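# Stack the on-edge magnet blocks flat in one pile

## Task

Take every magnet block belonging to the row that is standing on edge and lay each one flat, piled on the others, forming a single tidy stack of only those blocks on the bench; then open the grippers and pull the arms away from it.

## Robot and tools

ROBOT. Two six-joint arms, left_arm and right_arm, each ending in a parallel two-finger gripper. Bases in the scene frame: left_arm at (+0.022, +0.253, 0) m, right_arm at (+0.027, -0.354, 0) m, the right one yawed about 4.5 degrees. Joint order per arm: waist, shoulder, elbow, wrist pitch, wrist yaw, wrist roll. Stated ranges (rad): waist -2.618 to 3.054, shoulder 0.000 to 3.142, elbow 0.000 to 3.142, wrist pitch -1.571 to 1.571, wrist yaw -1.571 to 1.571, wrist roll -2.094 to 2.094. Real ends may differ by up to 0.036 rad.

FRAME. One shared scene frame: origin on the table surface midway between the arms, +x points away from the robot over the table, +z is up, left_arm sits on the +y side. The arm names say nothing about image sides. A gripper's fingers point along its own +z and close along its own y. The reported end_effector_position is the pinch point between the pads, roughly 1 cm short of the fingertips; reported positions get less accurate at long reach.

execute_actions. Argument actions is a list holding zero or one item; optional pictures (boolean) controls whether camera images come back (they do by default).
- Empty list: no command, just returns the current state.
- Motion: {"rows": [...], "steps": n}, n from 1 to 15 (default 15), each step 1/30 s. rows holds 1 to 15 rows; row k is applied at step k and the final row repeats for any remaining steps.
- Wait: {"steps": n} with no rows, n up to 300; it returns once n steps have passed since the previous result, your reply time included.
A refused call moves nothing.

ROW LAYOUT. One list of 14 numbers covering both arms, each in [-1, 1], always all 14 even if one arm is idle: left_arm waist, shoulder, elbow, wrist pitch, wrist yaw, wrist roll, opening; then the same seven for right_arm. The six joint numbers are offsets, not poses: they are measured from the joint angles in the most recent result that lists them (before any such result, and for later calls within the same reply, from where the arm is when the action begins). They are not added row to row. Scale: 1.0 equals 1.202 rad for waist, 1.258 shoulder, 1.238 elbow, 2.073 wrist pitch, 2.022 wrist yaw and wrist roll. A request more than 0.036 rad outward beyond a range end is refused; a request past the real end is clipped to it and the result may print "joint sent to its limit" (possibly about an earlier action). Missing that line does not prove there is room left. Opening is absolute, not an offset: +1 fully open, -1 closed; in between, fingers go to where grip_measured would read that value.

MOTION LIMITS. Each step the joint target may lead the measured angle by at most 0.202 rad waist, 0.258 shoulder, 0.238 elbow, 0.573 wrist pitch, 0.522 wrist yaw and roll, so big offsets take several steps. If targets would put a gripper over 70 mm from its measured spot, all of that arm's targets are pulled back proportionally. Sending zeros does not hold an arm still: it drives toward the reference angles and the arm can droop. To hold, send offsets back to the wanted angles in a reply's first call, zeros in later calls of that reply, and enlarge the offset if a joint keeps falling short. Between calls the arms keep heading to the last target until motion nearly stops or a step is HELD; fingers already moving finish moving.

RESULTS. State line: left_arm: ... | right_arm: ... with end_effector_position (m) and end_effector_quat_wxyz. Joint positions and Joint velocities: one block per arm, joints in the order above (rad, rad/s), then finger-pad gap (m, m/s; 0.094 m is fully open). grip_measured is the measured opening on the command scale; each gripper may be off by about 1 mm. "joint command not followed": the clearance check altered or blocked joint targets on some steps; the rest of the row still ran. HELD marks steps where your row (or part) was not sent. MOTOR HOT appears from 75 °C; OVER-TEMPERATURE FAULT reports a stop (at 90 °C the arm halts 10 s; at 100 °C it goes limp and falls).

GRIPPING. To hold a block keep commanding an opening below grip_measured: about 0.03 below for a firm hold, less for a lighter one. Pad force tops out near 50 to 62 N, lower for parts thinner than about 2 mm; first contact can spike harder. Held parts may get brief tugs and loose objects brief pushes, so grip securely.

zoom_image: camera ("cam_left_wrist" or "cam_right_wrist") and region [x0, y0, x1, y1] in pixels of that camera's latest full image, origin top-left, at most 504 by 504. Gives a closer view only.
read_manual: optional section, only "licences"; returns licence text, no motion.
finished_scene: scene (integer, 1 or 2) ends that scene irreversibly and reports success; the goal must hold at that moment and afterwards.

CAMERAS. Two wrist fisheye cameras, 504x504, cam_left_wrist and cam_right_wrist, each posed from its own arm's joint readings; calibration (K, D, T_world_to_cam) is given with small errors.

AVOID. Knocking or placing anything off the table (fails the task); arms touching or pressing each other; drops, slips, slams, hard pushes; holding loads long enough to overheat motors. Smooth, short, low-effort motion is preferred, and the simulation keeps running while you think.

Each tool is called after "Call:" by a JSON object that holds its "op" and its "data", one argument or row to a line.

## Session

Call:
{"op": "execute_actions", "data": {
  "actions": []
}}

Scene clock: 0.00 s of 6200.00 s.
left_arm: end_effector_position=(+0.3135, +0.0668, +0.1563) grip_measured=+1.000 end_effector_quat_wxyz=(+0.050, +0.708, +0.704, +0.019) | right_arm: end_effector_position=(+0.4977, -0.4447, +0.3233) grip_measured=+1.000 end_effector_quat_wxyz=(+0.712, +0.612, +0.319, -0.131)
Joint positions: left_arm=[-0.584  1.758  1.619 -1.326 -0.017  0.997  0.094] | right_arm=[0.107 1.959 1.415 0.939 1.447 0.515 0.094]
Joint velocities: left_arm=[-0.002 -0.002  0.002  0.022  0.007  0.022  0.   ] | right_arm=[ 0.007 -0.017  0.002 -0.066  0.037  0.051  0.   ]

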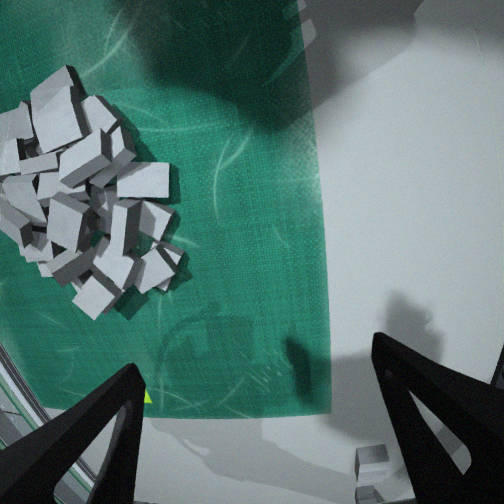

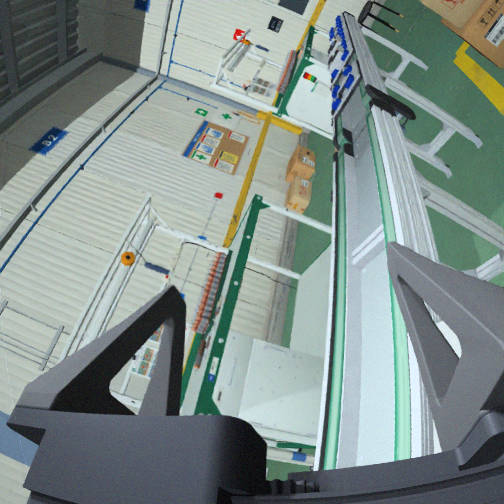

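Call:
{"op": "execute_actions", "data": {
  "actions": [
    {"rows":[[0.777,-0.285,-0.177,-0.036,0.008,-0.493,1,0,-0.444,-0.012,-1,-0.716,-0.255,1]]}
  ],
  "pictures": false
}}

Call:
{"op": "execute_actions", "data": {
  "actions": [
    {"steps":30}
  ]
}}

Scene clock: 8.03 s of 6200.00 s.
left_arm: end_effector_position=(+0.2795, +0.3406, +0.1982) grip_measured=+1.000 end_effector_quat_wxyz=(+0.103, -0.117, +0.987, +0.026) | right_arm: end_effector_position=(+0.4658, -0.3272, +0.4083) grip_measured=+1.000 end_effector_quat_wxyz=(+0.637, +0.049, +0.768, -0.047)
Joint positions: left_arm=[ 0.313  1.401  1.411 -1.367 -0.009  0.082  0.094] | right_arm=[ 0.107  1.346  1.423 -0.271  0.317  0.052  0.094]
Joint velocities: left_arm=[ 1.253  0.002 -0.007 -0.051 -0.256 -0.535  0.   ] | right_arm=[-0.007  0.232 -0.022 -1.634 -0.989 -0.081  0.   ]
Steps of this call (steps 1 to 90: nothing new was sent; then 4.53 s passed at rest; steps 91 to 105: all 15 steps of this action). Readings (joint positions):
91: left_arm=[-0.572 1.740 1.594 -1.311 -0.010 0.948] | right_arm=[0.107 1.932 1.407 0.868 1.388 0.455]
92: left_arm=[-0.545 1.702 1.541 -1.299 -0.001 0.878] | right_arm=[0.107 1.884 1.388 0.738 1.285 0.366]
94: left_arm=[-0.448 1.611 1.459 -1.326 -0.001 0.738] | right_arm=[0.107 1.757 1.379 0.502 1.087 0.237]
98: left_arm=[-0.177 1.442 1.416 -1.360 -0.001 0.381] | right_arm=[0.107 1.453 1.389 0.091 0.694 0.103]
105: the state above

Scene clock: 9.03 s of 6200.00 s.
left_arm: end_effector_position=(+0.2713, +0.3512, +0.1973) grip_measured=+1.000 end_effector_quat_wxyz=(+0.095, -0.176, +0.979, +0.025) | right_arm: end_effector_position=(+0.3509, -0.2937, +0.2172) grip_measured=+1.000 end_effector_quat_wxyz=(+0.226, -0.084, +0.970, +0.018)
Joint positions: left_arm=[ 0.357  1.401  1.41  -1.383 -0.014  0.006  0.094] | right_arm=[ 0.107  1.4    1.406 -1.12   0.008  0.01   0.094]
Joint velocities: left_arm=[-0.002  0.012 -0.017 -0.022 -0.095 -0.007  0.   ] | right_arm=[ 0.002  0.012  0.027  0.022  0.007 -0.007  0.   ]
Steps of this call (steps 1 to 30: the robot went on to your last target). Readings (joint positions):
1: left_arm=[0.344 1.401 1.410 -1.369 -0.014 0.066] | right_arm=[0.107 1.355 1.423 -0.328 0.283 0.048]
2: left_arm=[0.357 1.401 1.410 -1.372 -0.015 0.053] | right_arm=[0.107 1.364 1.423 -0.387 0.251 0.044]
4: left_arm=[0.358 1.401 1.410 -1.376 -0.014 0.036] | right_arm=[0.107 1.380 1.423 -0.514 0.194 0.038]
8: left_arm=[0.357 1.401 1.410 -1.381 -0.014 0.018] | right_arm=[0.107 1.399 1.420 -0.788 0.106 0.026]
30: the state above
camera_calibration (this result's frames):
cam_left_wrist: T_world_to_cam=[[0.204182, -0.978721, -0.0203822, 0.294176], [-0.942561, -0.202176, 0.265902, 0.319504], [-0.264365, -0.0350811, -0.963784, 0.377393], [0, 0, 0, 1]] pos_world=[0.340856, 0.365752, 0.284764]
cam_right_wrist: T_world_to_cam=[[-0.0740982, -0.983268, -0.166414, -0.212943], [-0.973308, 0.0349586, 0.226824, 0.317003], [-0.217211, 0.17878, -0.959613, 0.46122], [0, 0, 0, 1]] pos_world=[0.392945, -0.302918, 0.335252]

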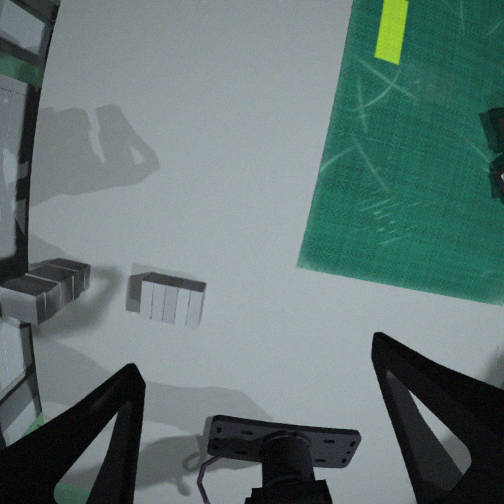

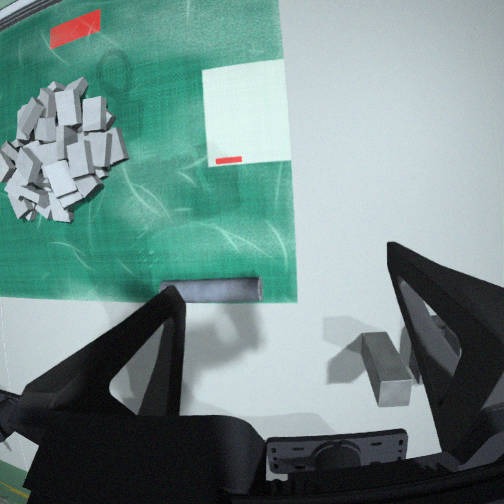

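Call:
{"op": "zoom_image", "data": {
  "camera": "cam_left_wrist",
  "region": [0, 230, 240, 370]
}}

Region (0, 230, 240, 370) of cam_left_wrist's 504x504 image, scaled by 2.100, with more detail than that image has; it fills the top 294 rows of this view, and the rest is white.

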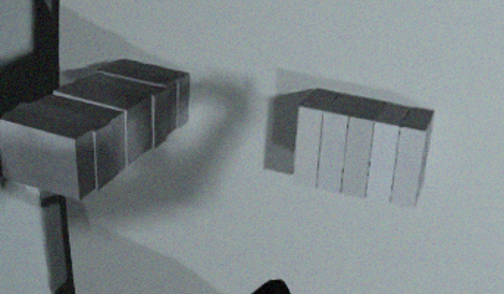

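Call:
{"op": "execute_actions", "data": {
  "actions": [
    {"rows":[[0.04,0.007,-0.03,0.013,0,0.05,0.75,0,0,0,0,0,0,1],[0.08,0.014,-0.06,0.026,0,0.1,0.75,0,0,0,0,0,0,1],[0.12,0.021,-0.09,0.039,0,0.15,0.75,0,0,0,0,0,0,1],[0.16,0.028,-0.12,0.052,0,0.2,0.75,0,0,0,0,0,0,1],[0.2,0.035,-0.15,0.065,0,0.25,0.75,0,0,0,0,0,0,1],[0.24,0.042,-0.18,0.078,0,0.3,0.75,0,0,0,0,0,0,1],[0.27,0.049,-0.21,0.09,0,0.33,0.75,0,0,0,0,0,0,1],[0.3,0.056,-0.24,0.1,0,0.358,0.75,0,0,0,0,0,0,1],[0.32,0.063,-0.27,0.115,0,0.358,0.75,0,0,0,0,0,0,1],[0.337,0.07,-0.302,0.128,0.007,0.358,0.75,0,0,0,0,0,0,1]]}
  ],
  "pictures": false
}}

Call:
{"op": "execute_actions", "data": {
  "actions": [
    {"steps":15}
  ]
}}

Scene clock: 44.20 s of 6200.00 s.
left_arm: end_effector_position=(+0.1841, +0.4143, +0.0771) grip_measured=+0.751 end_effector_quat_wxyz=(-0.032, -0.052, +0.998, -0.019) | right_arm: end_effector_position=(+0.3506, -0.2936, +0.2171) grip_measured=+1.000 end_effector_quat_wxyz=(+0.225, -0.085, +0.970, +0.018)
Joint positions: left_arm=[ 0.763  1.501  1.033 -1.176 -0.013  0.663  0.082] | right_arm=[ 0.107  1.4    1.406 -1.121  0.007  0.01   0.094]
Joint velocities: left_arm=[-0.027  0.002  0.002  0.168  0.022  0.418  0.001] | right_arm=[ 0.007 -0.007  0.002 -0.022 -0.037  0.007  0.   ]
Steps of this call (steps 1 to 15: the robot went on to your last target; steps 16 to 90: nothing new was sent; then 31.67 s passed at rest; steps 91 to 105: all 15 steps of this action). Readings (joint positions):
91: left_arm=[0.361 1.401 1.407 -1.381 -0.013 0.019] | right_arm=[0.107 1.400 1.406 -1.121 0.007 0.010]
92: left_arm=[0.378 1.401 1.396 -1.373 -0.010 0.050] | right_arm=[0.107 1.400 1.406 -1.121 0.007 0.010]
94: left_arm=[0.450 1.403 1.345 -1.342 -0.007 0.151] | right_arm=[0.107 1.400 1.406 -1.121 0.007 0.010]
98: left_arm=[0.646 1.440 1.195 -1.264 -0.010 0.430] | right_arm=[0.107 1.400 1.406 -1.121 0.007 0.010]
105: the state above

Scene clock: 44.70 s of 6200.00 s.
left_arm: end_effector_position=(+0.1911, +0.4211, +0.0765) grip_measured=+0.751 end_effector_quat_wxyz=(-0.017, -0.023, +1.000, -0.007) | right_arm: end_effector_position=(+0.3506, -0.2936, +0.2171) grip_measured=+1.000 end_effector_quat_wxyz=(+0.225, -0.085, +0.970, +0.018)
Joint positions: left_arm=[ 0.763  1.501  1.033 -1.136 -0.013  0.722  0.082] | right_arm=[ 0.107  1.4    1.406 -1.121  0.007  0.01   0.094]
Joint velocities: left_arm=[-0.007 -0.007  0.017 -0.007 -0.051 -0.022 -0.001] | right_arm=[-0.012  0.012  0.017  0.007 -0.051  0.007  0.   ]
Steps of this call (steps 1 to 15: the robot went on to your last target). Readings (joint positions):
1: left_arm=[0.763 1.501 1.033 -1.168 -0.013 0.675] | right_arm=[0.107 1.400 1.406 -1.121 0.007 0.010]
2: left_arm=[0.763 1.501 1.033 -1.160 -0.013 0.685] | right_arm=[0.107 1.400 1.406 -1.121 0.007 0.010]
4: left_arm=[0.763 1.501 1.033 -1.150 -0.013 0.699] | right_arm=[0.107 1.400 1.406 -1.121 0.007 0.010]
8: left_arm=[0.763 1.501 1.033 -1.140 -0.013 0.714] | right_arm=[0.107 1.400 1.406 -1.121 0.007 0.010]
15: the state above
camera_calibration (this result's frames):
cam_left_wrist: T_world_to_cam=[[-0.10361, -0.993726, 0.0421052, 0.436864], [-0.874248, 0.111176, 0.472578, 0.129351], [-0.474294, 0.0121533, -0.880283, 0.256105], [0, 0, 0, 1]] pos_world=[0.279818, 0.41663, 0.145922]
cam_right_wrist: T_world_to_cam=[[-0.073976, -0.983216, -0.166777, -0.212848], [-0.973035, 0.0345262, 0.228057, 0.31627], [-0.218471, 0.17915, -0.959258, 0.461497], [0, 0, 0, 1]] pos_world=[0.39282, -0.302872, 0.335069]

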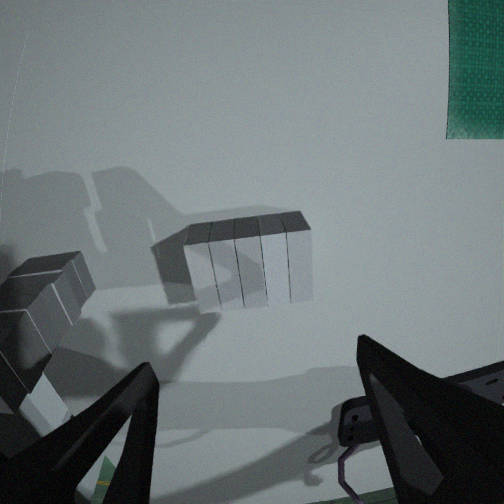

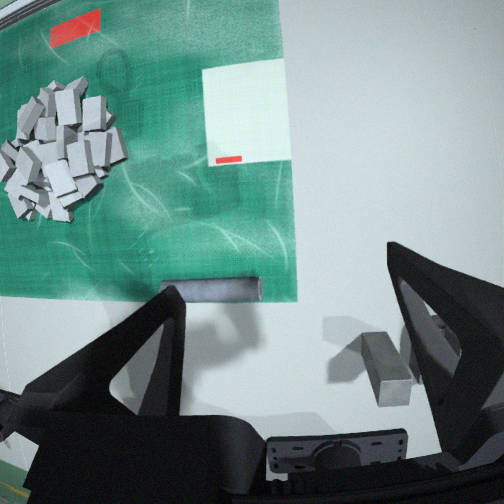

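Call:
{"op": "execute_actions", "data": {
  "actions": [
    {"rows":[[-0.018,0.0,0,0.05,0.014,0.018,0.75,0,0,0,0,0,0,1],[-0.018,0.0,-0.01,0.08,0.014,0.018,0.75,0,0,0,0,0,0,1],[-0.018,0.005,-0.03,0.103,0.014,0.018,0.75,0,0,0,0,0,0,1],[-0.018,0.01,-0.045,0.103,0.014,0.018,0.75,0,0,0,0,0,0,1],[-0.018,0.015,-0.06,0.103,0.014,0.018,0.75,0,0,0,0,0,0,1],[-0.018,0.02,-0.07,0.103,0.014,0.018,0.75,0,0,0,0,0,0,1],[-0.018,0.025,-0.08,0.103,0.014,0.018,0.75,0,0,0,0,0,0,1],[-0.018,0.028,-0.09,0.103,0.014,0.018,0.75,0,0,0,0,0,0,1],[-0.018,0.03,-0.095,0.103,0.014,0.018,0.75,0,0,0,0,0,0,1]]}
  ],
  "pictures": false
}}

Call:
{"op": "execute_actions", "data": {
  "actions": [
    {"steps":10}
  ]
}}

Scene clock: 60.03 s of 6200.00 s.
left_arm: end_effector_position=(+0.2001, +0.4221, +0.0417) grip_measured=+0.751 end_effector_quat_wxyz=(-0.000, -0.001, +1.000, +0.002) | right_arm: end_effector_position=(+0.3506, -0.2936, +0.2171) grip_measured=+1.000 end_effector_quat_wxyz=(+0.225, -0.085, +0.970, +0.018)
Joint positions: left_arm=[ 0.748  1.535  0.92  -0.953 -0.003  0.751  0.082] | right_arm=[ 0.107  1.4    1.406 -1.121  0.007  0.01   0.094]
Joint velocities: left_arm=[ 0.022 -0.017  0.002  0.066  0.007 -0.037 -0.   ] | right_arm=[-0.002 -0.012  0.002 -0.081 -0.051  0.037  0.   ]
Steps of this call (steps 1 to 15: the robot went on to your last target; steps 16 to 90: nothing new was sent; then 11.83 s passed at rest; steps 91 to 105: all 15 steps of this action). Readings (joint positions):
91: left_arm=[0.762 1.501 1.033 -1.129 -0.013 0.728] | right_arm=[0.107 1.400 1.406 -1.121 0.007 0.010]
92: left_arm=[0.758 1.501 1.033 -1.111 -0.011 0.733] | right_arm=[0.107 1.400 1.406 -1.121 0.007 0.010]
94: left_arm=[0.751 1.501 1.021 -1.047 -0.007 0.740] | right_arm=[0.107 1.400 1.406 -1.121 0.007 0.010]
98: left_arm=[0.748 1.509 0.962 -0.973 -0.003 0.747] | right_arm=[0.107 1.400 1.406 -1.121 0.007 0.010]
105: the state above

Scene clock: 60.37 s of 6200.00 s.
left_arm: end_effector_position=(+0.2024, +0.4241, +0.0417) grip_measured=+0.751 end_effector_quat_wxyz=(+0.005, -0.000, +1.000, +0.006) | right_arm: end_effector_position=(+0.3506, -0.2936, +0.2171) grip_measured=+1.000 end_effector_quat_wxyz=(+0.225, -0.085, +0.970, +0.018)
Joint positions: left_arm=[ 0.748  1.535  0.92  -0.941 -0.003  0.752  0.082] | right_arm=[ 0.107  1.4    1.406 -1.121  0.007  0.01   0.094]
Joint velocities: left_arm=[ 0.017 -0.017  0.007  0.007  0.037 -0.022 -0.001] | right_arm=[-0.007 -0.017 -0.012 -0.066 -0.022 -0.037  0.   ]
Steps of this call (steps 1 to 10: the robot went on to your last target). Readings (joint positions):
1: left_arm=[0.748 1.535 0.920 -0.950 -0.003 0.751] | right_arm=[0.107 1.400 1.406 -1.121 0.007 0.010]
2: left_arm=[0.748 1.535 0.920 -0.948 -0.003 0.751] | right_arm=[0.107 1.400 1.406 -1.121 0.007 0.010]
4: left_arm=[0.748 1.535 0.920 -0.944 -0.003 0.752] | right_arm=[0.107 1.400 1.406 -1.121 0.007 0.010]
8: left_arm=[0.748 1.535 0.920 -0.942 -0.003 0.752] | right_arm=[0.107 1.400 1.406 -1.121 0.007 0.010]
10: the state above
camera_calibration (this result's frames):
cam_left_wrist: T_world_to_cam=[[-0.149655, -0.988679, 0.0108494, 0.451011], [-0.888072, 0.139234, 0.438113, 0.147664], [-0.434663, 0.0559308, -0.898855, 0.204942], [0, 0, 0, 1]] pos_world=[0.287713, 0.413883, 0.114626]
cam_right_wrist: T_world_to_cam=[[-0.073976, -0.983216, -0.166777, -0.212848], [-0.973035, 0.0345262, 0.228057, 0.31627], [-0.218471, 0.17915, -0.959258, 0.461497], [0, 0, 0, 1]] pos_world=[0.39282, -0.302872, 0.335069]

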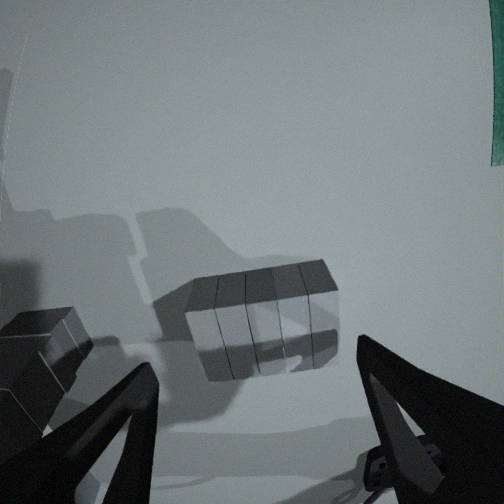

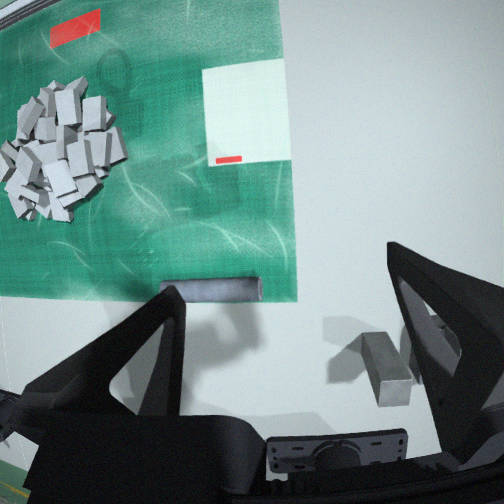

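Call:
{"op": "execute_actions", "data": {
  "actions": [
    {"rows":[[-0.009,0.0,-0.01,0.02,0,0,0.75,0,0,0,0,0,0,1],[-0.009,0.005,-0.02,0.035,0,0,0.75,0,0,0,0,0,0,1],[-0.009,0.01,-0.03,0.05,0,0,0.75,0,0,0,0,0,0,1],[-0.009,0.015,-0.04,0.06,0,0,0.75,0,0,0,0,0,0,1],[-0.009,0.02,-0.05,0.06,0,0,0.75,0,0,0,0,0,0,1],[-0.009,0.025,-0.055,0.06,0,0,0.75,0,0,0,0,0,0,1],[-0.009,0.028,-0.06,0.06,0,0,0.75,0,0,0,0,0,0,1],[-0.009,0.031,-0.065,0.06,0,0,0.75,0,0,0,0,0,0,1],[-0.009,0.034,-0.07,0.06,0,0,0.75,0,0,0,0,0,0,1]]}
  ],
  "pictures": false
}}

Call:
{"op": "execute_actions", "data": {
  "actions": [
    {"steps":10}
  ]
}}

Scene clock: 66.67 s of 6200.00 s.
left_arm: end_effector_position=(+0.1979, +0.4188, +0.0155) grip_measured=+0.751 end_effector_quat_wxyz=(-0.002, +0.002, +1.000, +0.000) | right_arm: end_effector_position=(+0.3506, -0.2936, +0.2171) grip_measured=+1.000 end_effector_quat_wxyz=(+0.225, -0.085, +0.970, +0.018)
Joint positions: left_arm=[ 0.744  1.572  0.841 -0.843 -0.003  0.752  0.082] | right_arm=[ 0.107  1.4    1.406 -1.121  0.007  0.01   0.094]
Joint velocities: left_arm=[ 0.007  0.002 -0.012  0.095  0.022  0.051 -0.   ] | right_arm=[ 0.002 -0.002  0.012 -0.037 -0.037  0.037  0.   ]
Steps of this call (steps 1 to 30: the robot went on to your last target; steps 31 to 90: nothing new was sent; then 2.80 s passed at rest; steps 91 to 105: all 15 steps of this action). Readings (joint positions):
91: left_arm=[0.748 1.535 0.920 -0.938 -0.003 0.752] | right_arm=[0.107 1.400 1.406 -1.121 0.007 0.010]
92: left_arm=[0.747 1.535 0.918 -0.931 -0.003 0.752] | right_arm=[0.107 1.400 1.406 -1.121 0.007 0.010]
94: left_arm=[0.745 1.535 0.905 -0.899 -0.003 0.752] | right_arm=[0.107 1.400 1.406 -1.121 0.007 0.010]
98: left_arm=[0.744 1.551 0.867 -0.856 -0.003 0.752] | right_arm=[0.107 1.400 1.406 -1.121 0.007 0.010]
105: the state above

Scene clock: 67.00 s of 6200.00 s.
left_arm: end_effector_position=(+0.1995, +0.4202, +0.0155) grip_measured=+0.751 end_effector_quat_wxyz=(+0.001, +0.002, +1.000, +0.003) | right_arm: end_effector_position=(+0.3506, -0.2936, +0.2171) grip_measured=+1.000 end_effector_quat_wxyz=(+0.225, -0.085, +0.970, +0.018)
Joint positions: left_arm=[ 0.744  1.572  0.841 -0.834 -0.003  0.752  0.082] | right_arm=[ 0.107  1.4    1.406 -1.121  0.007  0.01   0.094]
Joint velocities: left_arm=[ 0.017 -0.002 -0.002 -0.022 -0.022  0.022 -0.001] | right_arm=[ 0.002  0.007 -0.002 -0.007 -0.066  0.037  0.   ]
Steps of this call (steps 1 to 10: the robot went on to your last target). Readings (joint positions):
1: left_arm=[0.744 1.572 0.841 -0.841 -0.003 0.752] | right_arm=[0.107 1.400 1.406 -1.121 0.007 0.010]
2: left_arm=[0.744 1.572 0.841 -0.839 -0.003 0.752] | right_arm=[0.107 1.400 1.406 -1.121 0.007 0.010]
4: left_arm=[0.744 1.572 0.841 -0.837 -0.003 0.752] | right_arm=[0.107 1.400 1.406 -1.121 0.007 0.010]
8: left_arm=[0.744 1.572 0.841 -0.835 -0.003 0.752] | right_arm=[0.107 1.400 1.406 -1.121 0.007 0.010]
10: the state above
camera_calibration (this result's frames):
cam_left_wrist: T_world_to_cam=[[-0.153334, -0.988015, 0.0177339, 0.447371], [-0.884701, 0.14525, 0.442953, 0.153825], [-0.44022, 0.0522304, -0.89637, 0.182942], [0, 0, 0, 1]] pos_world=[0.285221, 0.410111, 0.0879128]
cam_right_wrist: T_world_to_cam=[[-0.073976, -0.983216, -0.166777, -0.212848], [-0.973035, 0.0345262, 0.228057, 0.31627], [-0.218471, 0.17915, -0.959258, 0.461497], [0, 0, 0, 1]] pos_world=[0.39282, -0.302872, 0.335069]

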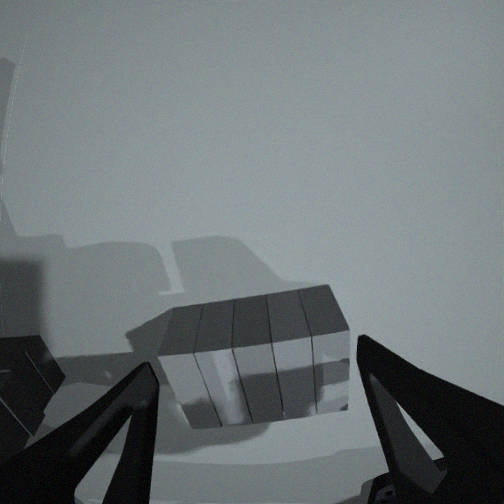

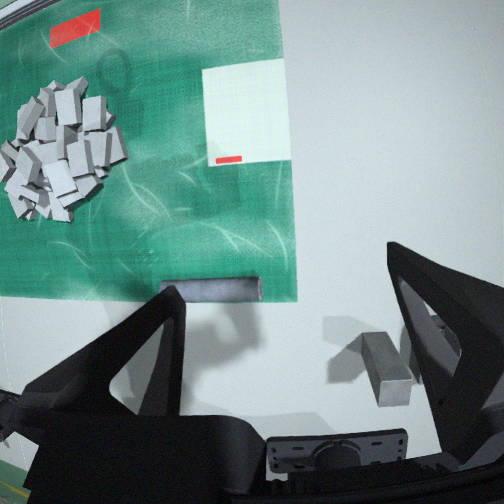

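Call:
{"op": "execute_actions", "data": {
  "actions": [
    {"rows":[[0,0,-0.015,0.014,0,0,0.65,0,0,0,0,0,0,1],[0,0,-0.015,0.014,0,0,0.6,0,0,0,0,0,0,1],[0,0,-0.015,0.014,0,0,0.55,0,0,0,0,0,0,1],[0,0,-0.015,0.014,0,0,0.5,0,0,0,0,0,0,1],[0,0,-0.015,0.014,0,0,0.45,0,0,0,0,0,0,1],[0,0,-0.015,0.014,0,0,0.41,0,0,0,0,0,0,1],[0,0,-0.015,0.014,0,0,0.38,0,0,0,0,0,0,1],[0,0,-0.015,0.014,0,0,0.35,0,0,0,0,0,0,1],[0,0,-0.015,0.014,0,0,0.33,0,0,0,0,0,0,1],[0,0,-0.015,0.014,0,0,0.31,0,0,0,0,0,0,1],[0,0,-0.015,0.014,0,0,0.29,0,0,0,0,0,0,1],[0,0,-0.015,0.014,0,0,0.27,0,0,0,0,0,0,1],[0,0,-0.015,0.014,0,0,0.25,0,0,0,0,0,0,1],[0,0,-0.015,0.014,0,0,0.22,0,0,0,0,0,0,1]]}
  ],
  "pictures": false
}}

Call:
{"op": "execute_actions", "data": {
  "actions": [
    {"steps":8}
  ]
}}

Scene clock: 72.77 s of 6200.00 s.
left_arm: end_effector_position=(+0.1994, +0.4189, +0.0137) grip_measured=+0.246 end_effector_quat_wxyz=(+0.003, +0.002, +1.000, +0.001) | right_arm: end_effector_position=(+0.3506, -0.2936, +0.2171) grip_measured=+1.000 end_effector_quat_wxyz=(+0.225, -0.085, +0.970, +0.018)
Joint positions: left_arm=[ 0.744  1.572  0.833 -0.826  0.003  0.752  0.059] | right_arm=[ 0.107  1.4    1.406 -1.121  0.007  0.01   0.094]
Joint velocities: left_arm=[ 0.017  0.002 -0.012 -0.022 -0.051 -0.007 -0.001] | right_arm=[ 0.007  0.007 -0.022 -0.037 -0.007  0.007  0.   ]
Steps of this call (steps 1 to 15: the robot went on to your last target; steps 16 to 90: nothing new was sent; then 2.27 s passed at rest; steps 91 to 105: all 15 steps of this action). Readings (joint positions):
91: left_arm=[0.744 1.572 0.841 -0.833 -0.003 0.752] | right_arm=[0.107 1.400 1.406 -1.121 0.007 0.010]
92: left_arm=[0.744 1.572 0.841 -0.831 -0.003 0.752] | right_arm=[0.107 1.400 1.406 -1.121 0.007 0.010]
94: left_arm=[0.744 1.572 0.841 -0.828 -0.003 0.752] | right_arm=[0.107 1.400 1.406 -1.121 0.007 0.010]
98: left_arm=[0.744 1.572 0.839 -0.826 -0.001 0.752] | right_arm=[0.107 1.400 1.406 -1.121 0.007 0.010]
105: the state above

Scene clock: 73.03 s of 6200.00 s.
left_arm: end_effector_position=(+0.1994, +0.4189, +0.0137) grip_measured=+0.246 end_effector_quat_wxyz=(+0.003, +0.002, +1.000, +0.001) | right_arm: end_effector_position=(+0.3506, -0.2936, +0.2171) grip_measured=+1.000 end_effector_quat_wxyz=(+0.225, -0.085, +0.970, +0.018)
Joint positions: left_arm=[ 0.744  1.572  0.833 -0.826  0.003  0.752  0.059] | right_arm=[ 0.107  1.4    1.406 -1.121  0.007  0.01   0.094]
Joint velocities: left_arm=[ 0.012  0.007 -0.012  0.022  0.007 -0.125 -0.   ] | right_arm=[ 0.012 -0.002 -0.002  0.037  0.037 -0.007  0.   ]
Steps of this call (steps 1 to 8: the robot went on to your last target). Readings (joint positions):
1: left_arm=[0.744 1.572 0.833 -0.826 0.003 0.752] | right_arm=[0.107 1.400 1.406 -1.121 0.007 0.010]
2: left_arm=[0.744 1.572 0.833 -0.826 0.003 0.752] | right_arm=[0.107 1.400 1.406 -1.121 0.007 0.010]
4: left_arm=[0.744 1.572 0.833 -0.826 0.003 0.752] | right_arm=[0.107 1.400 1.406 -1.121 0.007 0.010]
8: the state above
camera_calibration (this result's frames):
cam_left_wrist: T_world_to_cam=[[-0.153436, -0.987934, 0.0210414, 0.446002], [-0.886299, 0.147005, 0.439162, 0.154397], [-0.436956, 0.0487345, -0.898162, 0.182232], [0, 0, 0, 1]] pos_world=[0.284902, 0.409043, 0.0864841]
cam_right_wrist: T_world_to_cam=[[-0.073976, -0.983216, -0.166777, -0.212848], [-0.973035, 0.0345262, 0.228057, 0.31627], [-0.218471, 0.17915, -0.959258, 0.461497], [0, 0, 0, 1]] pos_world=[0.39282, -0.302872, 0.335069]

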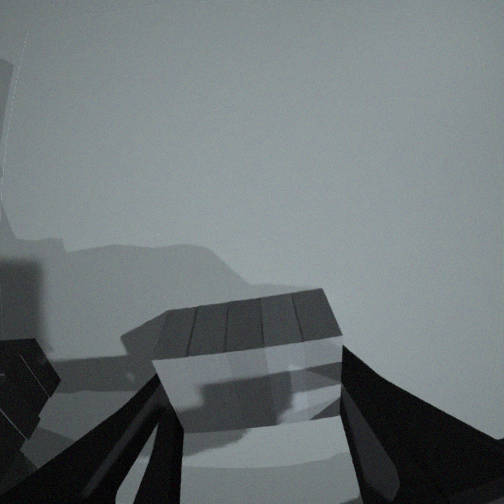

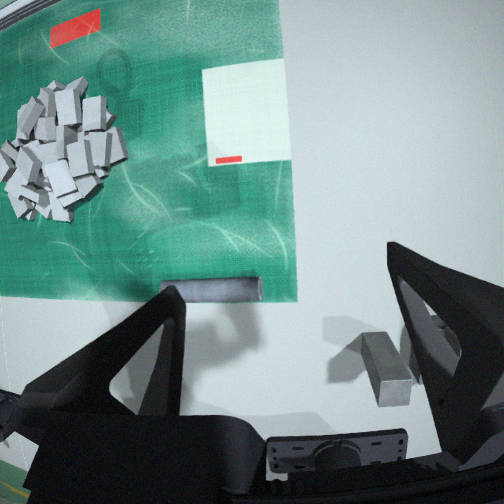

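Call:
{"op": "execute_actions", "data": {
  "actions": [
    {"rows":[[0,-0.004,0.01,-0.015,0,0,0.2,0,0,0,0,0,0,1],[0,-0.008,0.02,-0.03,0,0,0.2,0,0,0,0,0,0,1],[0,-0.012,0.03,-0.04,0,0,0.2,0,0,0,0,0,0,1],[0,-0.016,0.04,-0.05,0,0,0.2,0,0,0,0,0,0,1],[0,-0.02,0.05,-0.06,0,0,0.2,0,0,0,0,0,0,1],[0,-0.024,0.06,-0.07,0,0,0.2,0,0,0,0,0,0,1],[0,-0.028,0.07,-0.078,0,0,0.2,0,0,0,0,0,0,1],[0,-0.033,0.08,-0.078,0,0,0.2,0,0,0,0,0,0,1],[0,-0.038,0.09,-0.078,0,0,0.2,0,0,0,0,0,0,1]]}
  ]
}}

Scene clock: 82.40 s of 6200.00 s.
left_arm: end_effector_position=(+0.1979, +0.4174, +0.0337) grip_measured=+0.246 end_effector_quat_wxyz=(-0.010, +0.002, +1.000, -0.011) | right_arm: end_effector_position=(+0.3506, -0.2936, +0.2171) grip_measured=+1.000 end_effector_quat_wxyz=(+0.225, -0.085, +0.970, +0.018)
Joint positions: left_arm=[ 0.744  1.561  0.911 -0.951  0.003  0.752  0.059] | right_arm=[ 0.107  1.4    1.406 -1.121  0.007  0.01   0.094]
Joint velocities: left_arm=[-0.017 -0.007  0.002 -0.051  0.007 -0.037 -0.   ] | right_arm=[-0.017  0.017  0.007  0.037  0.007 -0.081  0.   ]
Steps of this call (steps 1 to 15: the robot went on to your last target; steps 16 to 90: nothing new was sent; then 5.87 s passed at rest; steps 91 to 105: all 15 steps of this action). Readings (joint positions):
91: left_arm=[0.744 1.572 0.833 -0.828 0.003 0.752] | right_arm=[0.107 1.400 1.406 -1.121 0.007 0.010]
92: left_arm=[0.744 1.572 0.833 -0.829 0.003 0.752] | right_arm=[0.107 1.400 1.406 -1.121 0.007 0.010]
94: left_arm=[0.744 1.572 0.838 -0.843 0.003 0.752] | right_arm=[0.107 1.400 1.406 -1.121 0.007 0.010]
98: left_arm=[0.744 1.572 0.869 -0.918 0.003 0.752] | right_arm=[0.107 1.400 1.406 -1.121 0.007 0.010]
105: the state above
camera_calibration (this result's frames):
cam_left_wrist: T_world_to_cam=[[-0.152487, -0.987052, 0.0497657, 0.442397], [-0.874251, 0.158201, 0.458974, 0.136732], [-0.460905, 0.0264797, -0.887055, 0.213232], [0, 0, 0, 1]] pos_world=[0.285277, 0.409391, 0.104376]
cam_right_wrist: T_world_to_cam=[[-0.073976, -0.983216, -0.166777, -0.212848], [-0.973035, 0.0345262, 0.228057, 0.31627], [-0.218471, 0.17915, -0.959258, 0.461497], [0, 0, 0, 1]] pos_world=[0.39282, -0.302872, 0.335069]

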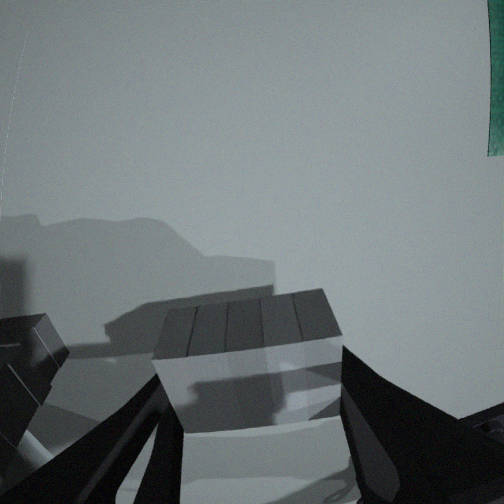

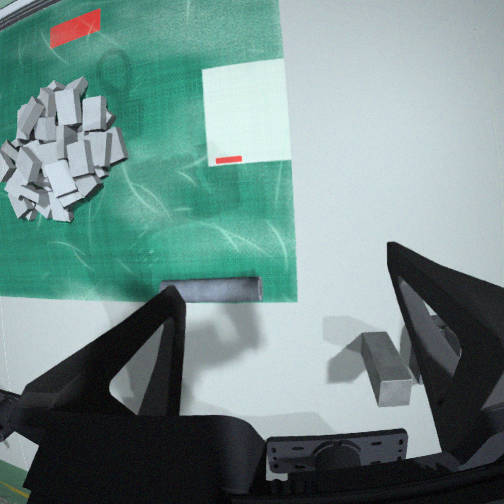

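Call:
{"op": "execute_actions", "data": {
  "actions": [
    {"rows":[[-0.01,-0.02,0.04,-0.02,0,0.02,0.2,0,0,0,0,0,0,1],[-0.02,-0.01,0.055,-0.025,0,0.04,0.2,0,0,0,0,0,0,1],[-0.03,0,0.07,-0.03,0,0.06,0.2,0,0,0,0,0,0,1],[-0.045,0.01,0.09,-0.035,0,0.08,0.2,0,0,0,0,0,0,1],[-0.06,0.025,0.115,-0.04,0,0.1,0.2,0,0,0,0,0,0,1],[-0.075,0.04,0.14,-0.045,0,0.12,0.2,0,0,0,0,0,0,1],[-0.09,0.055,0.165,-0.05,0,0.14,0.2,0,0,0,0,0,0,1],[-0.105,0.07,0.19,-0.05,0,0.16,0.2,0,0,0,0,0,0,1],[-0.12,0.09,0.215,-0.05,0,0.18,0.2,0,0,0,0,0,0,1],[-0.135,0.11,0.24,-0.05,0,0.2,0.2,0,0,0,0,0,0,1],[-0.15,0.13,0.265,-0.05,0,0.22,0.2,0,0,0,0,0,0,1],[-0.165,0.15,0.29,-0.05,0,0.24,0.2,0,0,0,0,0,0,1],[-0.18,0.165,0.31,-0.05,0,0.26,0.2,0,0,0,0,0,0,1],[-0.19,0.18,0.325,-0.05,0,0.28,0.2,0,0,0,0,0,0,1],[-0.2,0.19,0.335,-0.05,0,0.3,0.2,0,0,0,0,0,0,1]]}
  ],
  "pictures": false
}}

Call:
{"op": "execute_actions", "data": {
  "actions": [
    {"steps":12}
  ],
  "pictures": false
}}

Scene clock: 91.87 s of 6200.00 s.
left_arm: end_effector_position=(+0.2974, +0.4201, +0.0608) grip_measured=+0.246 end_effector_quat_wxyz=(+0.006, +0.317, +0.948, +0.011) | right_arm: end_effector_position=(+0.3506, -0.2936, +0.2171) grip_measured=+1.000 end_effector_quat_wxyz=(+0.225, -0.085, +0.970, +0.018)
Joint positions: left_arm=[ 0.534  1.776  1.263 -1.034 -0.005  1.185  0.059] | right_arm=[ 0.107  1.4    1.406 -1.121  0.007  0.01   0.094]
Joint velocities: left_arm=[-0.457  0.554  0.598  0.066  0.022  1.106 -0.   ] | right_arm=[-0.002  0.002  0.017  0.022 -0.007 -0.081  0.   ]
Steps of this call (steps 1 to 30: the robot went on to your last target; steps 31 to 90: nothing new was sent; then 5.97 s passed at rest; steps 91 to 105: all 15 steps of this action). Readings (joint positions):
91: left_arm=[0.744 1.561 0.912 -0.967 0.003 0.756] | right_arm=[0.107 1.400 1.406 -1.121 0.007 0.010]
92: left_arm=[0.742 1.561 0.917 -0.972 0.002 0.768] | right_arm=[0.107 1.400 1.406 -1.121 0.007 0.010]
94: left_arm=[0.727 1.565 0.941 -0.992 -0.002 0.807] | right_arm=[0.107 1.400 1.406 -1.121 0.007 0.010]
98: left_arm=[0.661 1.617 1.051 -1.031 -0.005 0.925] | right_arm=[0.107 1.400 1.406 -1.121 0.007 0.010]
105: the state above

Scene clock: 92.27 s of 6200.00 s.
left_arm: end_effector_position=(+0.3080, +0.4129, +0.0549) grip_measured=+0.246 end_effector_quat_wxyz=(+0.002, +0.406, +0.914, +0.004) | right_arm: end_effector_position=(+0.3506, -0.2936, +0.2171) grip_measured=+1.000 end_effector_quat_wxyz=(+0.225, -0.085, +0.970, +0.018)
Joint positions: left_arm=[ 0.5    1.816  1.289 -1.036 -0.002  1.342  0.059] | right_arm=[ 0.107  1.4    1.406 -1.121  0.007  0.01   0.094]
Joint velocities: left_arm=[ 0.012 -0.017  0.007  0.037 -0.022 -0.022 -0.001] | right_arm=[ 0.002  0.012  0.022 -0.007 -0.051  0.007  0.   ]
Steps of this call (steps 1 to 12: the robot went on to your last target). Readings (joint positions):
1: left_arm=[0.521 1.793 1.279 -1.032 -0.005 1.218] | right_arm=[0.107 1.400 1.406 -1.121 0.007 0.010]
2: left_arm=[0.510 1.804 1.287 -1.029 -0.004 1.246] | right_arm=[0.107 1.400 1.406 -1.121 0.007 0.010]
4: left_arm=[0.500 1.814 1.289 -1.029 -0.002 1.284] | right_arm=[0.107 1.400 1.406 -1.121 0.007 0.010]
8: left_arm=[0.500 1.816 1.289 -1.035 -0.002 1.325] | right_arm=[0.107 1.400 1.406 -1.121 0.007 0.010]
12: the state above

Call:
{"op": "execute_actions", "data": {
  "actions": [
    {"rows":[[-0.008,-0.01,0.04,-0.01,0,0.02,0.2,0,0,0,0,0,0,1],[-0.016,0,0.055,-0.015,0,0.03,0.2,0,0,0,0,0,0,1],[-0.024,0.012,0.075,-0.02,0,0.04,0.2,0,0,0,0,0,0,1],[-0.032,0.028,0.1,-0.025,0,0.05,0.2,0,0,0,0,0,0,1],[-0.04,0.045,0.125,-0.03,0,0.06,0.2,0,0,0,0,0,0,1],[-0.05,0.065,0.15,-0.035,0,0.07,0.2,0,0,0,0,0,0,1],[-0.06,0.085,0.175,-0.04,0,0.08,0.2,0,0,0,0,0,0,1],[-0.07,0.105,0.2,-0.04,0,0.09,0.2,0,0,0,0,0,0,1],[-0.08,0.125,0.225,-0.04,0,0.1,0.2,0,0,0,0,0,0,1],[-0.09,0.145,0.245,-0.04,0,0.11,0.2,0,0,0,0,0,0,1],[-0.097,0.163,0.265,-0.04,0,0.117,0.2,0,0,0,0,0,0,1],[-0.104,0.18,0.28,-0.04,0,0.117,0.2,0,0,0,0,0,0,1],[-0.11,0.194,0.293,-0.04,0,0.117,0.2,0,0,0,0,0,0,1],[-0.114,0.205,0.302,-0.04,0,0.117,0.2,0,0,0,0,0,0,1],[-0.116,0.214,0.309,-0.04,0,0.117,0.2,0,0,0,0,0,0,1]]}
  ],
  "pictures": false
}}

Call:
{"op": "execute_actions", "data": {
  "actions": [
    {"steps":15}
  ]
}}

Scene clock: 100.53 s of 6200.00 s.
left_arm: end_effector_position=(+0.3918, +0.4013, +0.0485) grip_measured=+0.246 end_effector_quat_wxyz=(+0.003, +0.551, +0.835, +0.012) | right_arm: end_effector_position=(+0.3506, -0.2936, +0.2171) grip_measured=+1.000 end_effector_quat_wxyz=(+0.225, -0.085, +0.970, +0.018)
Joint positions: left_arm=[ 0.37   2.072  1.618 -1.095 -0.008  1.542  0.059] | right_arm=[ 0.107  1.4    1.406 -1.121  0.007  0.01   0.094]
Joint velocities: left_arm=[-0.217  0.525  0.335  0.037 -0.081  0.212  0.   ] | right_arm=[-0.002  0.007  0.017 -0.081  0.007  0.007  0.   ]
Steps of this call (steps 1 to 30: the robot went on to your last target; steps 31 to 90: nothing new was sent; then 4.77 s passed at rest; steps 91 to 105: all 15 steps of this action). Readings (joint positions):
91: left_arm=[0.500 1.816 1.290 -1.037 -0.002 1.356] | right_arm=[0.107 1.400 1.406 -1.121 0.007 0.010]
92: left_arm=[0.499 1.818 1.295 -1.041 -0.003 1.363] | right_arm=[0.107 1.400 1.406 -1.121 0.007 0.010]
94: left_arm=[0.491 1.833 1.325 -1.062 -0.006 1.384] | right_arm=[0.107 1.400 1.406 -1.121 0.007 0.010]
98: left_arm=[0.451 1.909 1.445 -1.094 -0.008 1.445] | right_arm=[0.107 1.400 1.406 -1.121 0.007 0.010]
105: the state above

Scene clock: 101.03 s of 6200.00 s.
left_arm: end_effector_position=(+0.3929, +0.3965, +0.0352) grip_measured=+0.246 end_effector_quat_wxyz=(-0.007, +0.568, +0.823, -0.003) | right_arm: end_effector_position=(+0.3506, -0.2936, +0.2171) grip_measured=+1.000 end_effector_quat_wxyz=(+0.225, -0.085, +0.970, +0.018)
Joint positions: left_arm=[ 0.358  2.114  1.63  -1.099 -0.008  1.571  0.059] | right_arm=[ 0.107  1.4    1.406 -1.121  0.007  0.01   0.094]
Joint velocities: left_arm=[ 0.002 -0.007 -0.017 -0.007 -0.051 -0.037 -0.   ] | right_arm=[ 0.002 -0.017 -0.022 -0.022 -0.022  0.022  0.   ]
Steps of this call (steps 1 to 15: the robot went on to your last target). Readings (joint positions):
1: left_arm=[0.364 2.087 1.626 -1.095 -0.008 1.548] | right_arm=[0.107 1.400 1.406 -1.121 0.007 0.010]
2: left_arm=[0.360 2.099 1.630 -1.095 -0.008 1.553] | right_arm=[0.107 1.400 1.406 -1.121 0.007 0.010]
4: left_arm=[0.358 2.111 1.630 -1.097 -0.008 1.559] | right_arm=[0.107 1.400 1.406 -1.121 0.007 0.010]
8: left_arm=[0.358 2.114 1.630 -1.098 -0.008 1.567] | right_arm=[0.107 1.400 1.406 -1.121 0.007 0.010]
15: the state above
camera_calibration (this result's frames):
cam_left_wrist: T_world_to_cam=[[-0.976847, -0.210562, 0.0378516, 0.467818], [-0.171484, 0.87644, 0.44994, -0.250775], [-0.127915, 0.433032, -0.892256, 0.013177], [0, 0, 0, 1]] pos_world=[0.415668, 0.312588, 0.106883]
cam_right_wrist: T_world_to_cam=[[-0.073976, -0.983216, -0.166777, -0.212848], [-0.973035, 0.0345262, 0.228057, 0.31627], [-0.218471, 0.17915, -0.959258, 0.461497], [0, 0, 0, 1]] pos_world=[0.39282, -0.302872, 0.335069]

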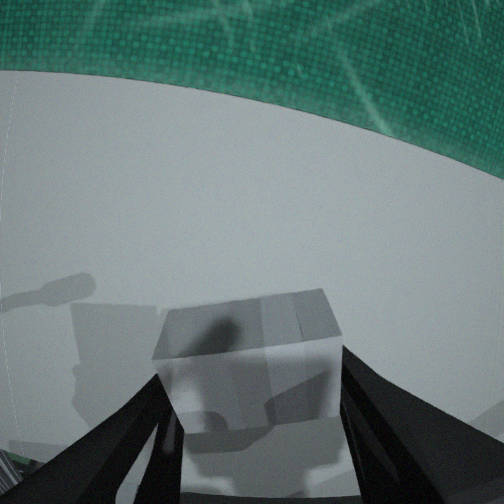

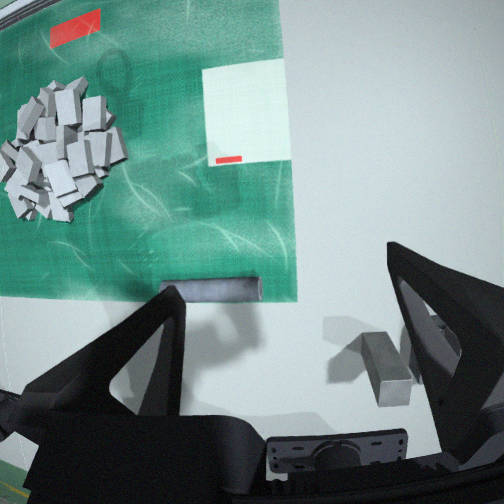

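Call:
{"op": "execute_actions", "data": {
  "actions": [
    {"rows":[[0,-0.02,0.033,0.015,0,0,0.2,0.05,0,0,0.1,0,0,1],[0,-0.016,0.033,0.025,0,0,0.2,0.1,0,0,0.2,0,0,1],[0,-0.012,0.033,0.03,0,0,0.2,0.15,0,0,0.3,0,0,1],[0,-0.008,0.033,0.035,0,0,0.2,0.2,0,0,0.4,0,0,1],[0,-0.004,0.033,0.041,0,0,0.2,0.25,0,0,0.5,0,0,1],[0,0,0.033,0.041,0,0,0.2,0.3,0,0,0.6,0,0,1],[0,0.004,0.033,0.041,0,0,0.2,0.35,0,0,0.7,0,0,1],[0,0.007,0.033,0.041,0,0,0.2,0.4,0,0,0.78,0,0,1],[0,0.01,0.033,0.041,0,0,0.2,0.45,0,0,0.78,0,0,1],[0,0.013,0.033,0.041,0,0,0.2,0.5,0,0,0.78,0,0,1],[0,0.016,0.033,0.041,0,0,0.2,0.55,0,0,0.78,0,0,1],[0,0.019,0.033,0.041,0,0,0.2,0.6,0,0,0.78,0,0,1],[0,0.022,0.033,0.041,0,0,0.2,0.65,0,0,0.78,0,0,1],[0,0.024,0.033,0.041,0,0,0.2,0.7,0,0,0.78,0,0,1],[0,0.026,0.033,0.041,0,0,0.2,0.768,-0.08,-0.3,0.78,0,0,1]]}
  ],
  "pictures": false
}}

Call:
{"op": "execute_actions", "data": {
  "actions": [
    {"steps":25}
  ],
  "pictures": false
}}

Scene clock: 113.30 s of 6200.00 s.
left_arm: end_effector_position=(+0.4047, +0.4010, +0.0176) grip_measured=+0.246 end_effector_quat_wxyz=(-0.001, +0.568, +0.823, +0.006) | right_arm: end_effector_position=(+0.3803, -0.0594, +0.3745) grip_measured=+1.000 end_effector_quat_wxyz=(+0.580, -0.261, +0.743, +0.208)
Joint positions: left_arm=[ 0.358  2.16   1.63  -1.031 -0.008  1.572  0.059] | right_arm=[ 0.621  1.391  1.375 -0.228  0.017  0.01   0.094]
Joint velocities: left_arm=[ 0.007  0.125  0.002  0.007  0.007 -0.007  0.   ] | right_arm=[ 1.297 -0.613 -1.58   3.949  0.3    0.007  0.   ]
Steps of this call (steps 1 to 15: the robot went on to your last target; steps 16 to 90: nothing new was sent; then 8.77 s passed at rest; steps 91 to 105: all 15 steps of this action). Readings (joint positions):
91: left_arm=[0.358 2.114 1.630 -1.098 -0.008 1.572] | right_arm=[0.112 1.400 1.406 -1.107 0.009 0.010]
92: left_arm=[0.358 2.114 1.630 -1.095 -0.008 1.572] | right_arm=[0.128 1.400 1.405 -1.065 0.014 0.010]
94: left_arm=[0.358 2.114 1.630 -1.082 -0.008 1.572] | right_arm=[0.190 1.401 1.404 -0.935 0.016 0.010]
98: left_arm=[0.358 2.121 1.630 -1.048 -0.008 1.572] | right_arm=[0.344 1.401 1.404 -0.686 0.016 0.010]
105: the state above

Scene clock: 114.13 s of 6200.00 s.
left_arm: end_effector_position=(+0.4049, +0.4013, +0.0154) grip_measured=+0.246 end_effector_quat_wxyz=(-0.002, +0.568, +0.823, +0.005) | right_arm: end_effector_position=(+0.2222, +0.0505, +0.4131) grip_measured=+1.000 end_effector_quat_wxyz=(+0.654, -0.334, +0.537, +0.415)
Joint positions: left_arm=[ 0.358  2.166  1.631 -1.029 -0.009  1.572  0.059] | right_arm=[ 1.04   1.316  1.033  0.484 -0.002  0.01   0.094]
Joint velocities: left_arm=[ 0.017  0.007 -0.012  0.007 -0.037 -0.007 -0.001] | right_arm=[ 0.022 -0.002 -0.012  0.007 -0.022  0.007  0.   ]
Steps of this call (steps 1 to 25: the robot went on to your last target). Readings (joint positions):
1: left_arm=[0.358 2.164 1.630 -1.031 -0.008 1.572] | right_arm=[0.672 1.366 1.316 -0.117 0.018 0.010]
2: left_arm=[0.358 2.166 1.631 -1.031 -0.008 1.572] | right_arm=[0.732 1.341 1.251 -0.018 0.018 0.010]
4: left_arm=[0.358 2.166 1.631 -1.029 -0.009 1.572] | right_arm=[0.859 1.313 1.135 0.158 0.017 0.010]
8: left_arm=[0.358 2.166 1.631 -1.029 -0.009 1.572] | right_arm=[1.040 1.317 1.037 0.326 -0.006 0.010]
25: the state above

Call:
{"op": "execute_actions", "data": {
  "actions": [
    {"rows":[[0,-0.01,0.025,0,0,0,0.2,0,0,-0.03,0,0,0,1],[0,-0.006,0.02,0,0,0,0.2,0,0,-0.06,0,0,0,1],[0,-0.003,0.015,0,0,0,0.2,0,0,-0.09,0,0,0,1],[0,0,0.01,0,0,0,0.2,0,0,-0.12,0,0,0,1],[0,0,0.01,0,0,0,0.2,0,0,-0.15,0,0,0,1],[0,0,0.005,0,0,0,0.2,0,0,-0.18,0,0,0,1],[0,0,0.005,0,0,0,0.2,0,0,-0.21,0,0,0,1],[0,0,0.005,0,0,0,0.22,0,0,-0.24,0,0,0,1],[0,0,0.005,0,0,0,0.24,0,0,-0.27,0,0,0,1],[0,0,0.005,0,0,0,0.26,0,0,-0.27,0,0,0,1],[0,0,0.005,0,0,0,0.29,0,0,-0.27,0,0,0,1],[0,0,0.005,0,0,0,0.35,0,0,-0.27,0,0,0,1],[0,0,0.005,0,0,0,0.5,0,0,-0.27,0,0,0,1],[0,0,0.005,0,0,0,0.75,0,0,-0.27,0,0,0,1]]}
  ],
  "pictures": false
}}

Call:
{"op": "execute_actions", "data": {
  "actions": [
    {"steps":6}
  ]
}}

Scene clock: 119.90 s of 6200.00 s.
left_arm: end_effector_position=(+0.4049, +0.4013, +0.0154) grip_measured=+0.714 end_effector_quat_wxyz=(-0.002, +0.568, +0.823, +0.005) | right_arm: end_effector_position=(+0.2156, +0.0369, +0.2349) grip_measured=+1.000 end_effector_quat_wxyz=(+0.543, -0.403, +0.651, +0.345)
Joint positions: left_arm=[ 0.358  2.166  1.631 -1.029 -0.009  1.572  0.081] | right_arm=[ 1.04   1.327  0.691  0.463 -0.002  0.01   0.094]
Joint velocities: left_arm=[ 0.012  0.007  0.002 -0.051  0.066  0.007  0.07 ] | right_arm=[-0.002  0.002 -0.002  0.022  0.007  0.007  0.   ]
Steps of this call (steps 1 to 30: the robot went on to your last target; steps 31 to 90: nothing new was sent; then 2.27 s passed at rest; steps 91 to 105: all 15 steps of this action). Readings (joint positions):
91: left_arm=[0.358 2.166 1.631 -1.029 -0.009 1.572] | right_arm=[1.040 1.316 1.031 0.487 -0.002 0.010]
92: left_arm=[0.358 2.166 1.631 -1.029 -0.009 1.572] | right_arm=[1.040 1.316 1.021 0.493 -0.002 0.010]
94: left_arm=[0.358 2.166 1.631 -1.029 -0.009 1.572] | right_arm=[1.040 1.314 0.978 0.509 -0.002 0.010]
98: left_arm=[0.358 2.166 1.631 -1.029 -0.009 1.572] | right_arm=[1.040 1.314 0.821 0.510 -0.002 0.010]
105: the state above

Scene clock: 120.10 s of 6200.00 s.
left_arm: end_effector_position=(+0.4049, +0.4013, +0.0154) grip_measured=+0.749 end_effector_quat_wxyz=(-0.002, +0.568, +0.823, +0.005) | right_arm: end_effector_position=(+0.2158, +0.0373, +0.2371) grip_measured=+1.000 end_effector_quat_wxyz=(+0.546, -0.402, +0.648, +0.346)
Joint positions: left_arm=[ 0.358  2.166  1.631 -1.029 -0.009  1.572  0.082] | right_arm=[ 1.04   1.327  0.691  0.472 -0.002  0.01   0.094]
Joint velocities: left_arm=[-0.012 -0.007 -0.002  0.051  0.022  0.007  0.   ] | right_arm=[-0.007  0.007 -0.012  0.022 -0.007 -0.037  0.   ]
Steps of this call (steps 1 to 6: the robot went on to your last target). Readings (joint positions):
1: left_arm=[0.358 2.166 1.631 -1.029 -0.009 1.572] | right_arm=[1.040 1.327 0.691 0.468 -0.002 0.010]
2: left_arm=[0.358 2.166 1.631 -1.029 -0.009 1.572] | right_arm=[1.040 1.327 0.691 0.471 -0.002 0.010]
4: left_arm=[0.358 2.166 1.631 -1.029 -0.009 1.572] | right_arm=[1.040 1.327 0.691 0.471 -0.002 0.010]
6: the state above
camera_calibration (this result's frames):
cam_left_wrist: T_world_to_cam=[[-0.977595, -0.209657, 0.0187496, 0.481563], [-0.178572, 0.873203, 0.453462, -0.239807], [-0.111444, 0.439954, -0.891078, -0.0144829], [0, 0, 0, 1]] pos_world=[0.426337, 0.316735, 0.0868089]
cam_right_wrist: T_world_to_cam=[[0.855267, -0.4191, -0.304753, -0.0829879], [-0.509657, -0.574059, -0.640863, 0.297855], [0.0936397, 0.703428, -0.704571, 0.24468], [0, 0, 0, 1]] pos_world=[0.199869, -0.0359088, 0.337988]

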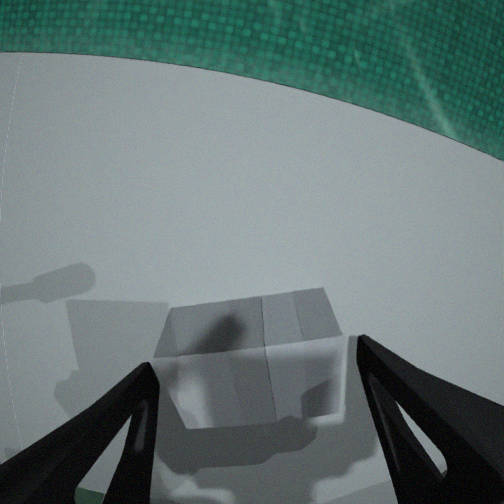

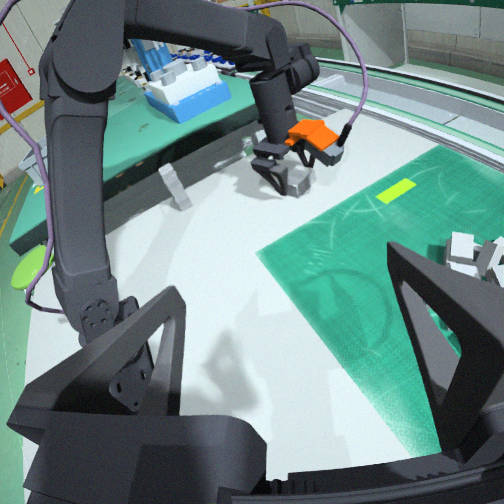

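Call:
{"op": "execute_actions", "data": {
  "actions": [
    {"rows":[[0,-0.02,0,-0.02,0,0,0.75,0,0,0,0,0,0,1],[0,-0.035,0,-0.03,0,0,0.75,0,0,0,0,0,0,1],[0,-0.05,0,-0.03,0,0,0.75,0,0,0,0,0,0,1],[0,-0.07,0,-0.03,0,0,0.75,0,0,0,0,0,0,1],[0,-0.09,0,-0.03,0,0,0.75,0,0,0,0,0,0,1],[0,-0.12,0,-0.03,0,0,0.75,0,0,0,0,0,0,1],[0,-0.15,0,-0.03,0,0,0.75,0,0,0,0,0,0,1],[0,-0.18,0,-0.03,0,0,0.75,0,0,0,0,0,0,1],[0,-0.21,0,0,0,-0.05,0.75,0,0,0,0,0,0,1],[0,-0.24,-0.03,0.05,0,-0.12,0.75,0,0,0,0,0,0,1],[0,-0.28,-0.06,0.1,0,-0.2,0.75,0,0,0,0,0,0,1],[0,-0.32,-0.1,0.15,0,-0.3,0.75,0,0,0,0,0,0,1],[0,-0.35,-0.15,0.2,0,-0.4,0.75,0,0,0,0,0,0,1],[0,-0.38,-0.2,0.3,0,-0.5,0.75,0,0,0,0,0,0,1],[0,-0.4,-0.35,0.55,0,-0.781,0.75,0,0,0,0,0,0,1]]}
  ],
  "pictures": false
}}

Call:
{"op": "execute_actions", "data": {
  "actions": [
    {"steps":25}
  ],
  "pictures": false
}}

Scene clock: 132.80 s of 6200.00 s.
left_arm: end_effector_position=(+0.4413, +0.4151, +0.1652) grip_measured=+0.749 end_effector_quat_wxyz=(+0.217, +0.338, +0.894, +0.198) | right_arm: end_effector_position=(+0.2158, +0.0373, +0.2374) grip_measured=+1.000 end_effector_quat_wxyz=(+0.547, -0.402, +0.648, +0.347)
Joint positions: left_arm=[ 0.358  1.716  1.44  -0.698 -0.009  1.089  0.082] | right_arm=[ 1.04   1.327  0.691  0.473 -0.002  0.01   0.094]
Joint velocities: left_arm=[-0.027 -1.58  -2.059  3.817  0.007 -2.85  -0.   ] | right_arm=[ 0.002  0.002  0.012 -0.081  0.007 -0.066  0.   ]
Steps of this call (steps 1 to 30: the robot went on to your last target; steps 31 to 90: nothing new was sent; then 9.20 s passed at rest; steps 91 to 105: all 15 steps of this action). Readings (joint positions):
91: left_arm=[0.358 2.166 1.631 -1.030 -0.009 1.572] | right_arm=[1.040 1.327 0.691 0.473 -0.002 0.010]
92: left_arm=[0.358 2.165 1.631 -1.034 -0.009 1.572] | right_arm=[1.040 1.327 0.691 0.473 -0.002 0.010]
94: left_arm=[0.358 2.156 1.631 -1.047 -0.009 1.572] | right_arm=[1.040 1.327 0.691 0.473 -0.002 0.010]
98: left_arm=[0.358 2.069 1.631 -1.061 -0.009 1.572] | right_arm=[1.040 1.327 0.691 0.473 -0.002 0.010]
105: the state above

Scene clock: 133.63 s of 6200.00 s.
left_arm: end_effector_position=(+0.5097, +0.4410, +0.2299) grip_measured=+0.749 end_effector_quat_wxyz=(+0.549, -0.149, +0.815, +0.107) | right_arm: end_effector_position=(+0.2158, +0.0373, +0.2374) grip_measured=+1.000 end_effector_quat_wxyz=(+0.547, -0.402, +0.648, +0.347)
Joint positions: left_arm=[ 0.358  1.673  1.2    0.091 -0.009  0.007  0.082] | right_arm=[ 1.04   1.327  0.691  0.473 -0.002  0.01   0.094]
Joint velocities: left_arm=[-0.012  0.007 -0.002  0.037 -0.066 -0.051  0.   ] | right_arm=[-0.002 -0.002  0.002 -0.037 -0.066  0.037  0.   ]
Steps of this call (steps 1 to 25: the robot went on to your last target). Readings (joint positions):
1: left_arm=[0.358 1.671 1.369 -0.578 -0.009 0.992] | right_arm=[1.040 1.327 0.691 0.473 -0.002 0.010]
2: left_arm=[0.358 1.643 1.309 -0.470 -0.009 0.895] | right_arm=[1.040 1.327 0.691 0.473 -0.002 0.010]
4: left_arm=[0.358 1.642 1.237 -0.279 -0.009 0.702] | right_arm=[1.040 1.327 0.691 0.473 -0.002 0.010]
8: left_arm=[0.358 1.673 1.200 -0.069 -0.009 0.329] | right_arm=[1.040 1.327 0.691 0.473 -0.002 0.010]
25: the state above


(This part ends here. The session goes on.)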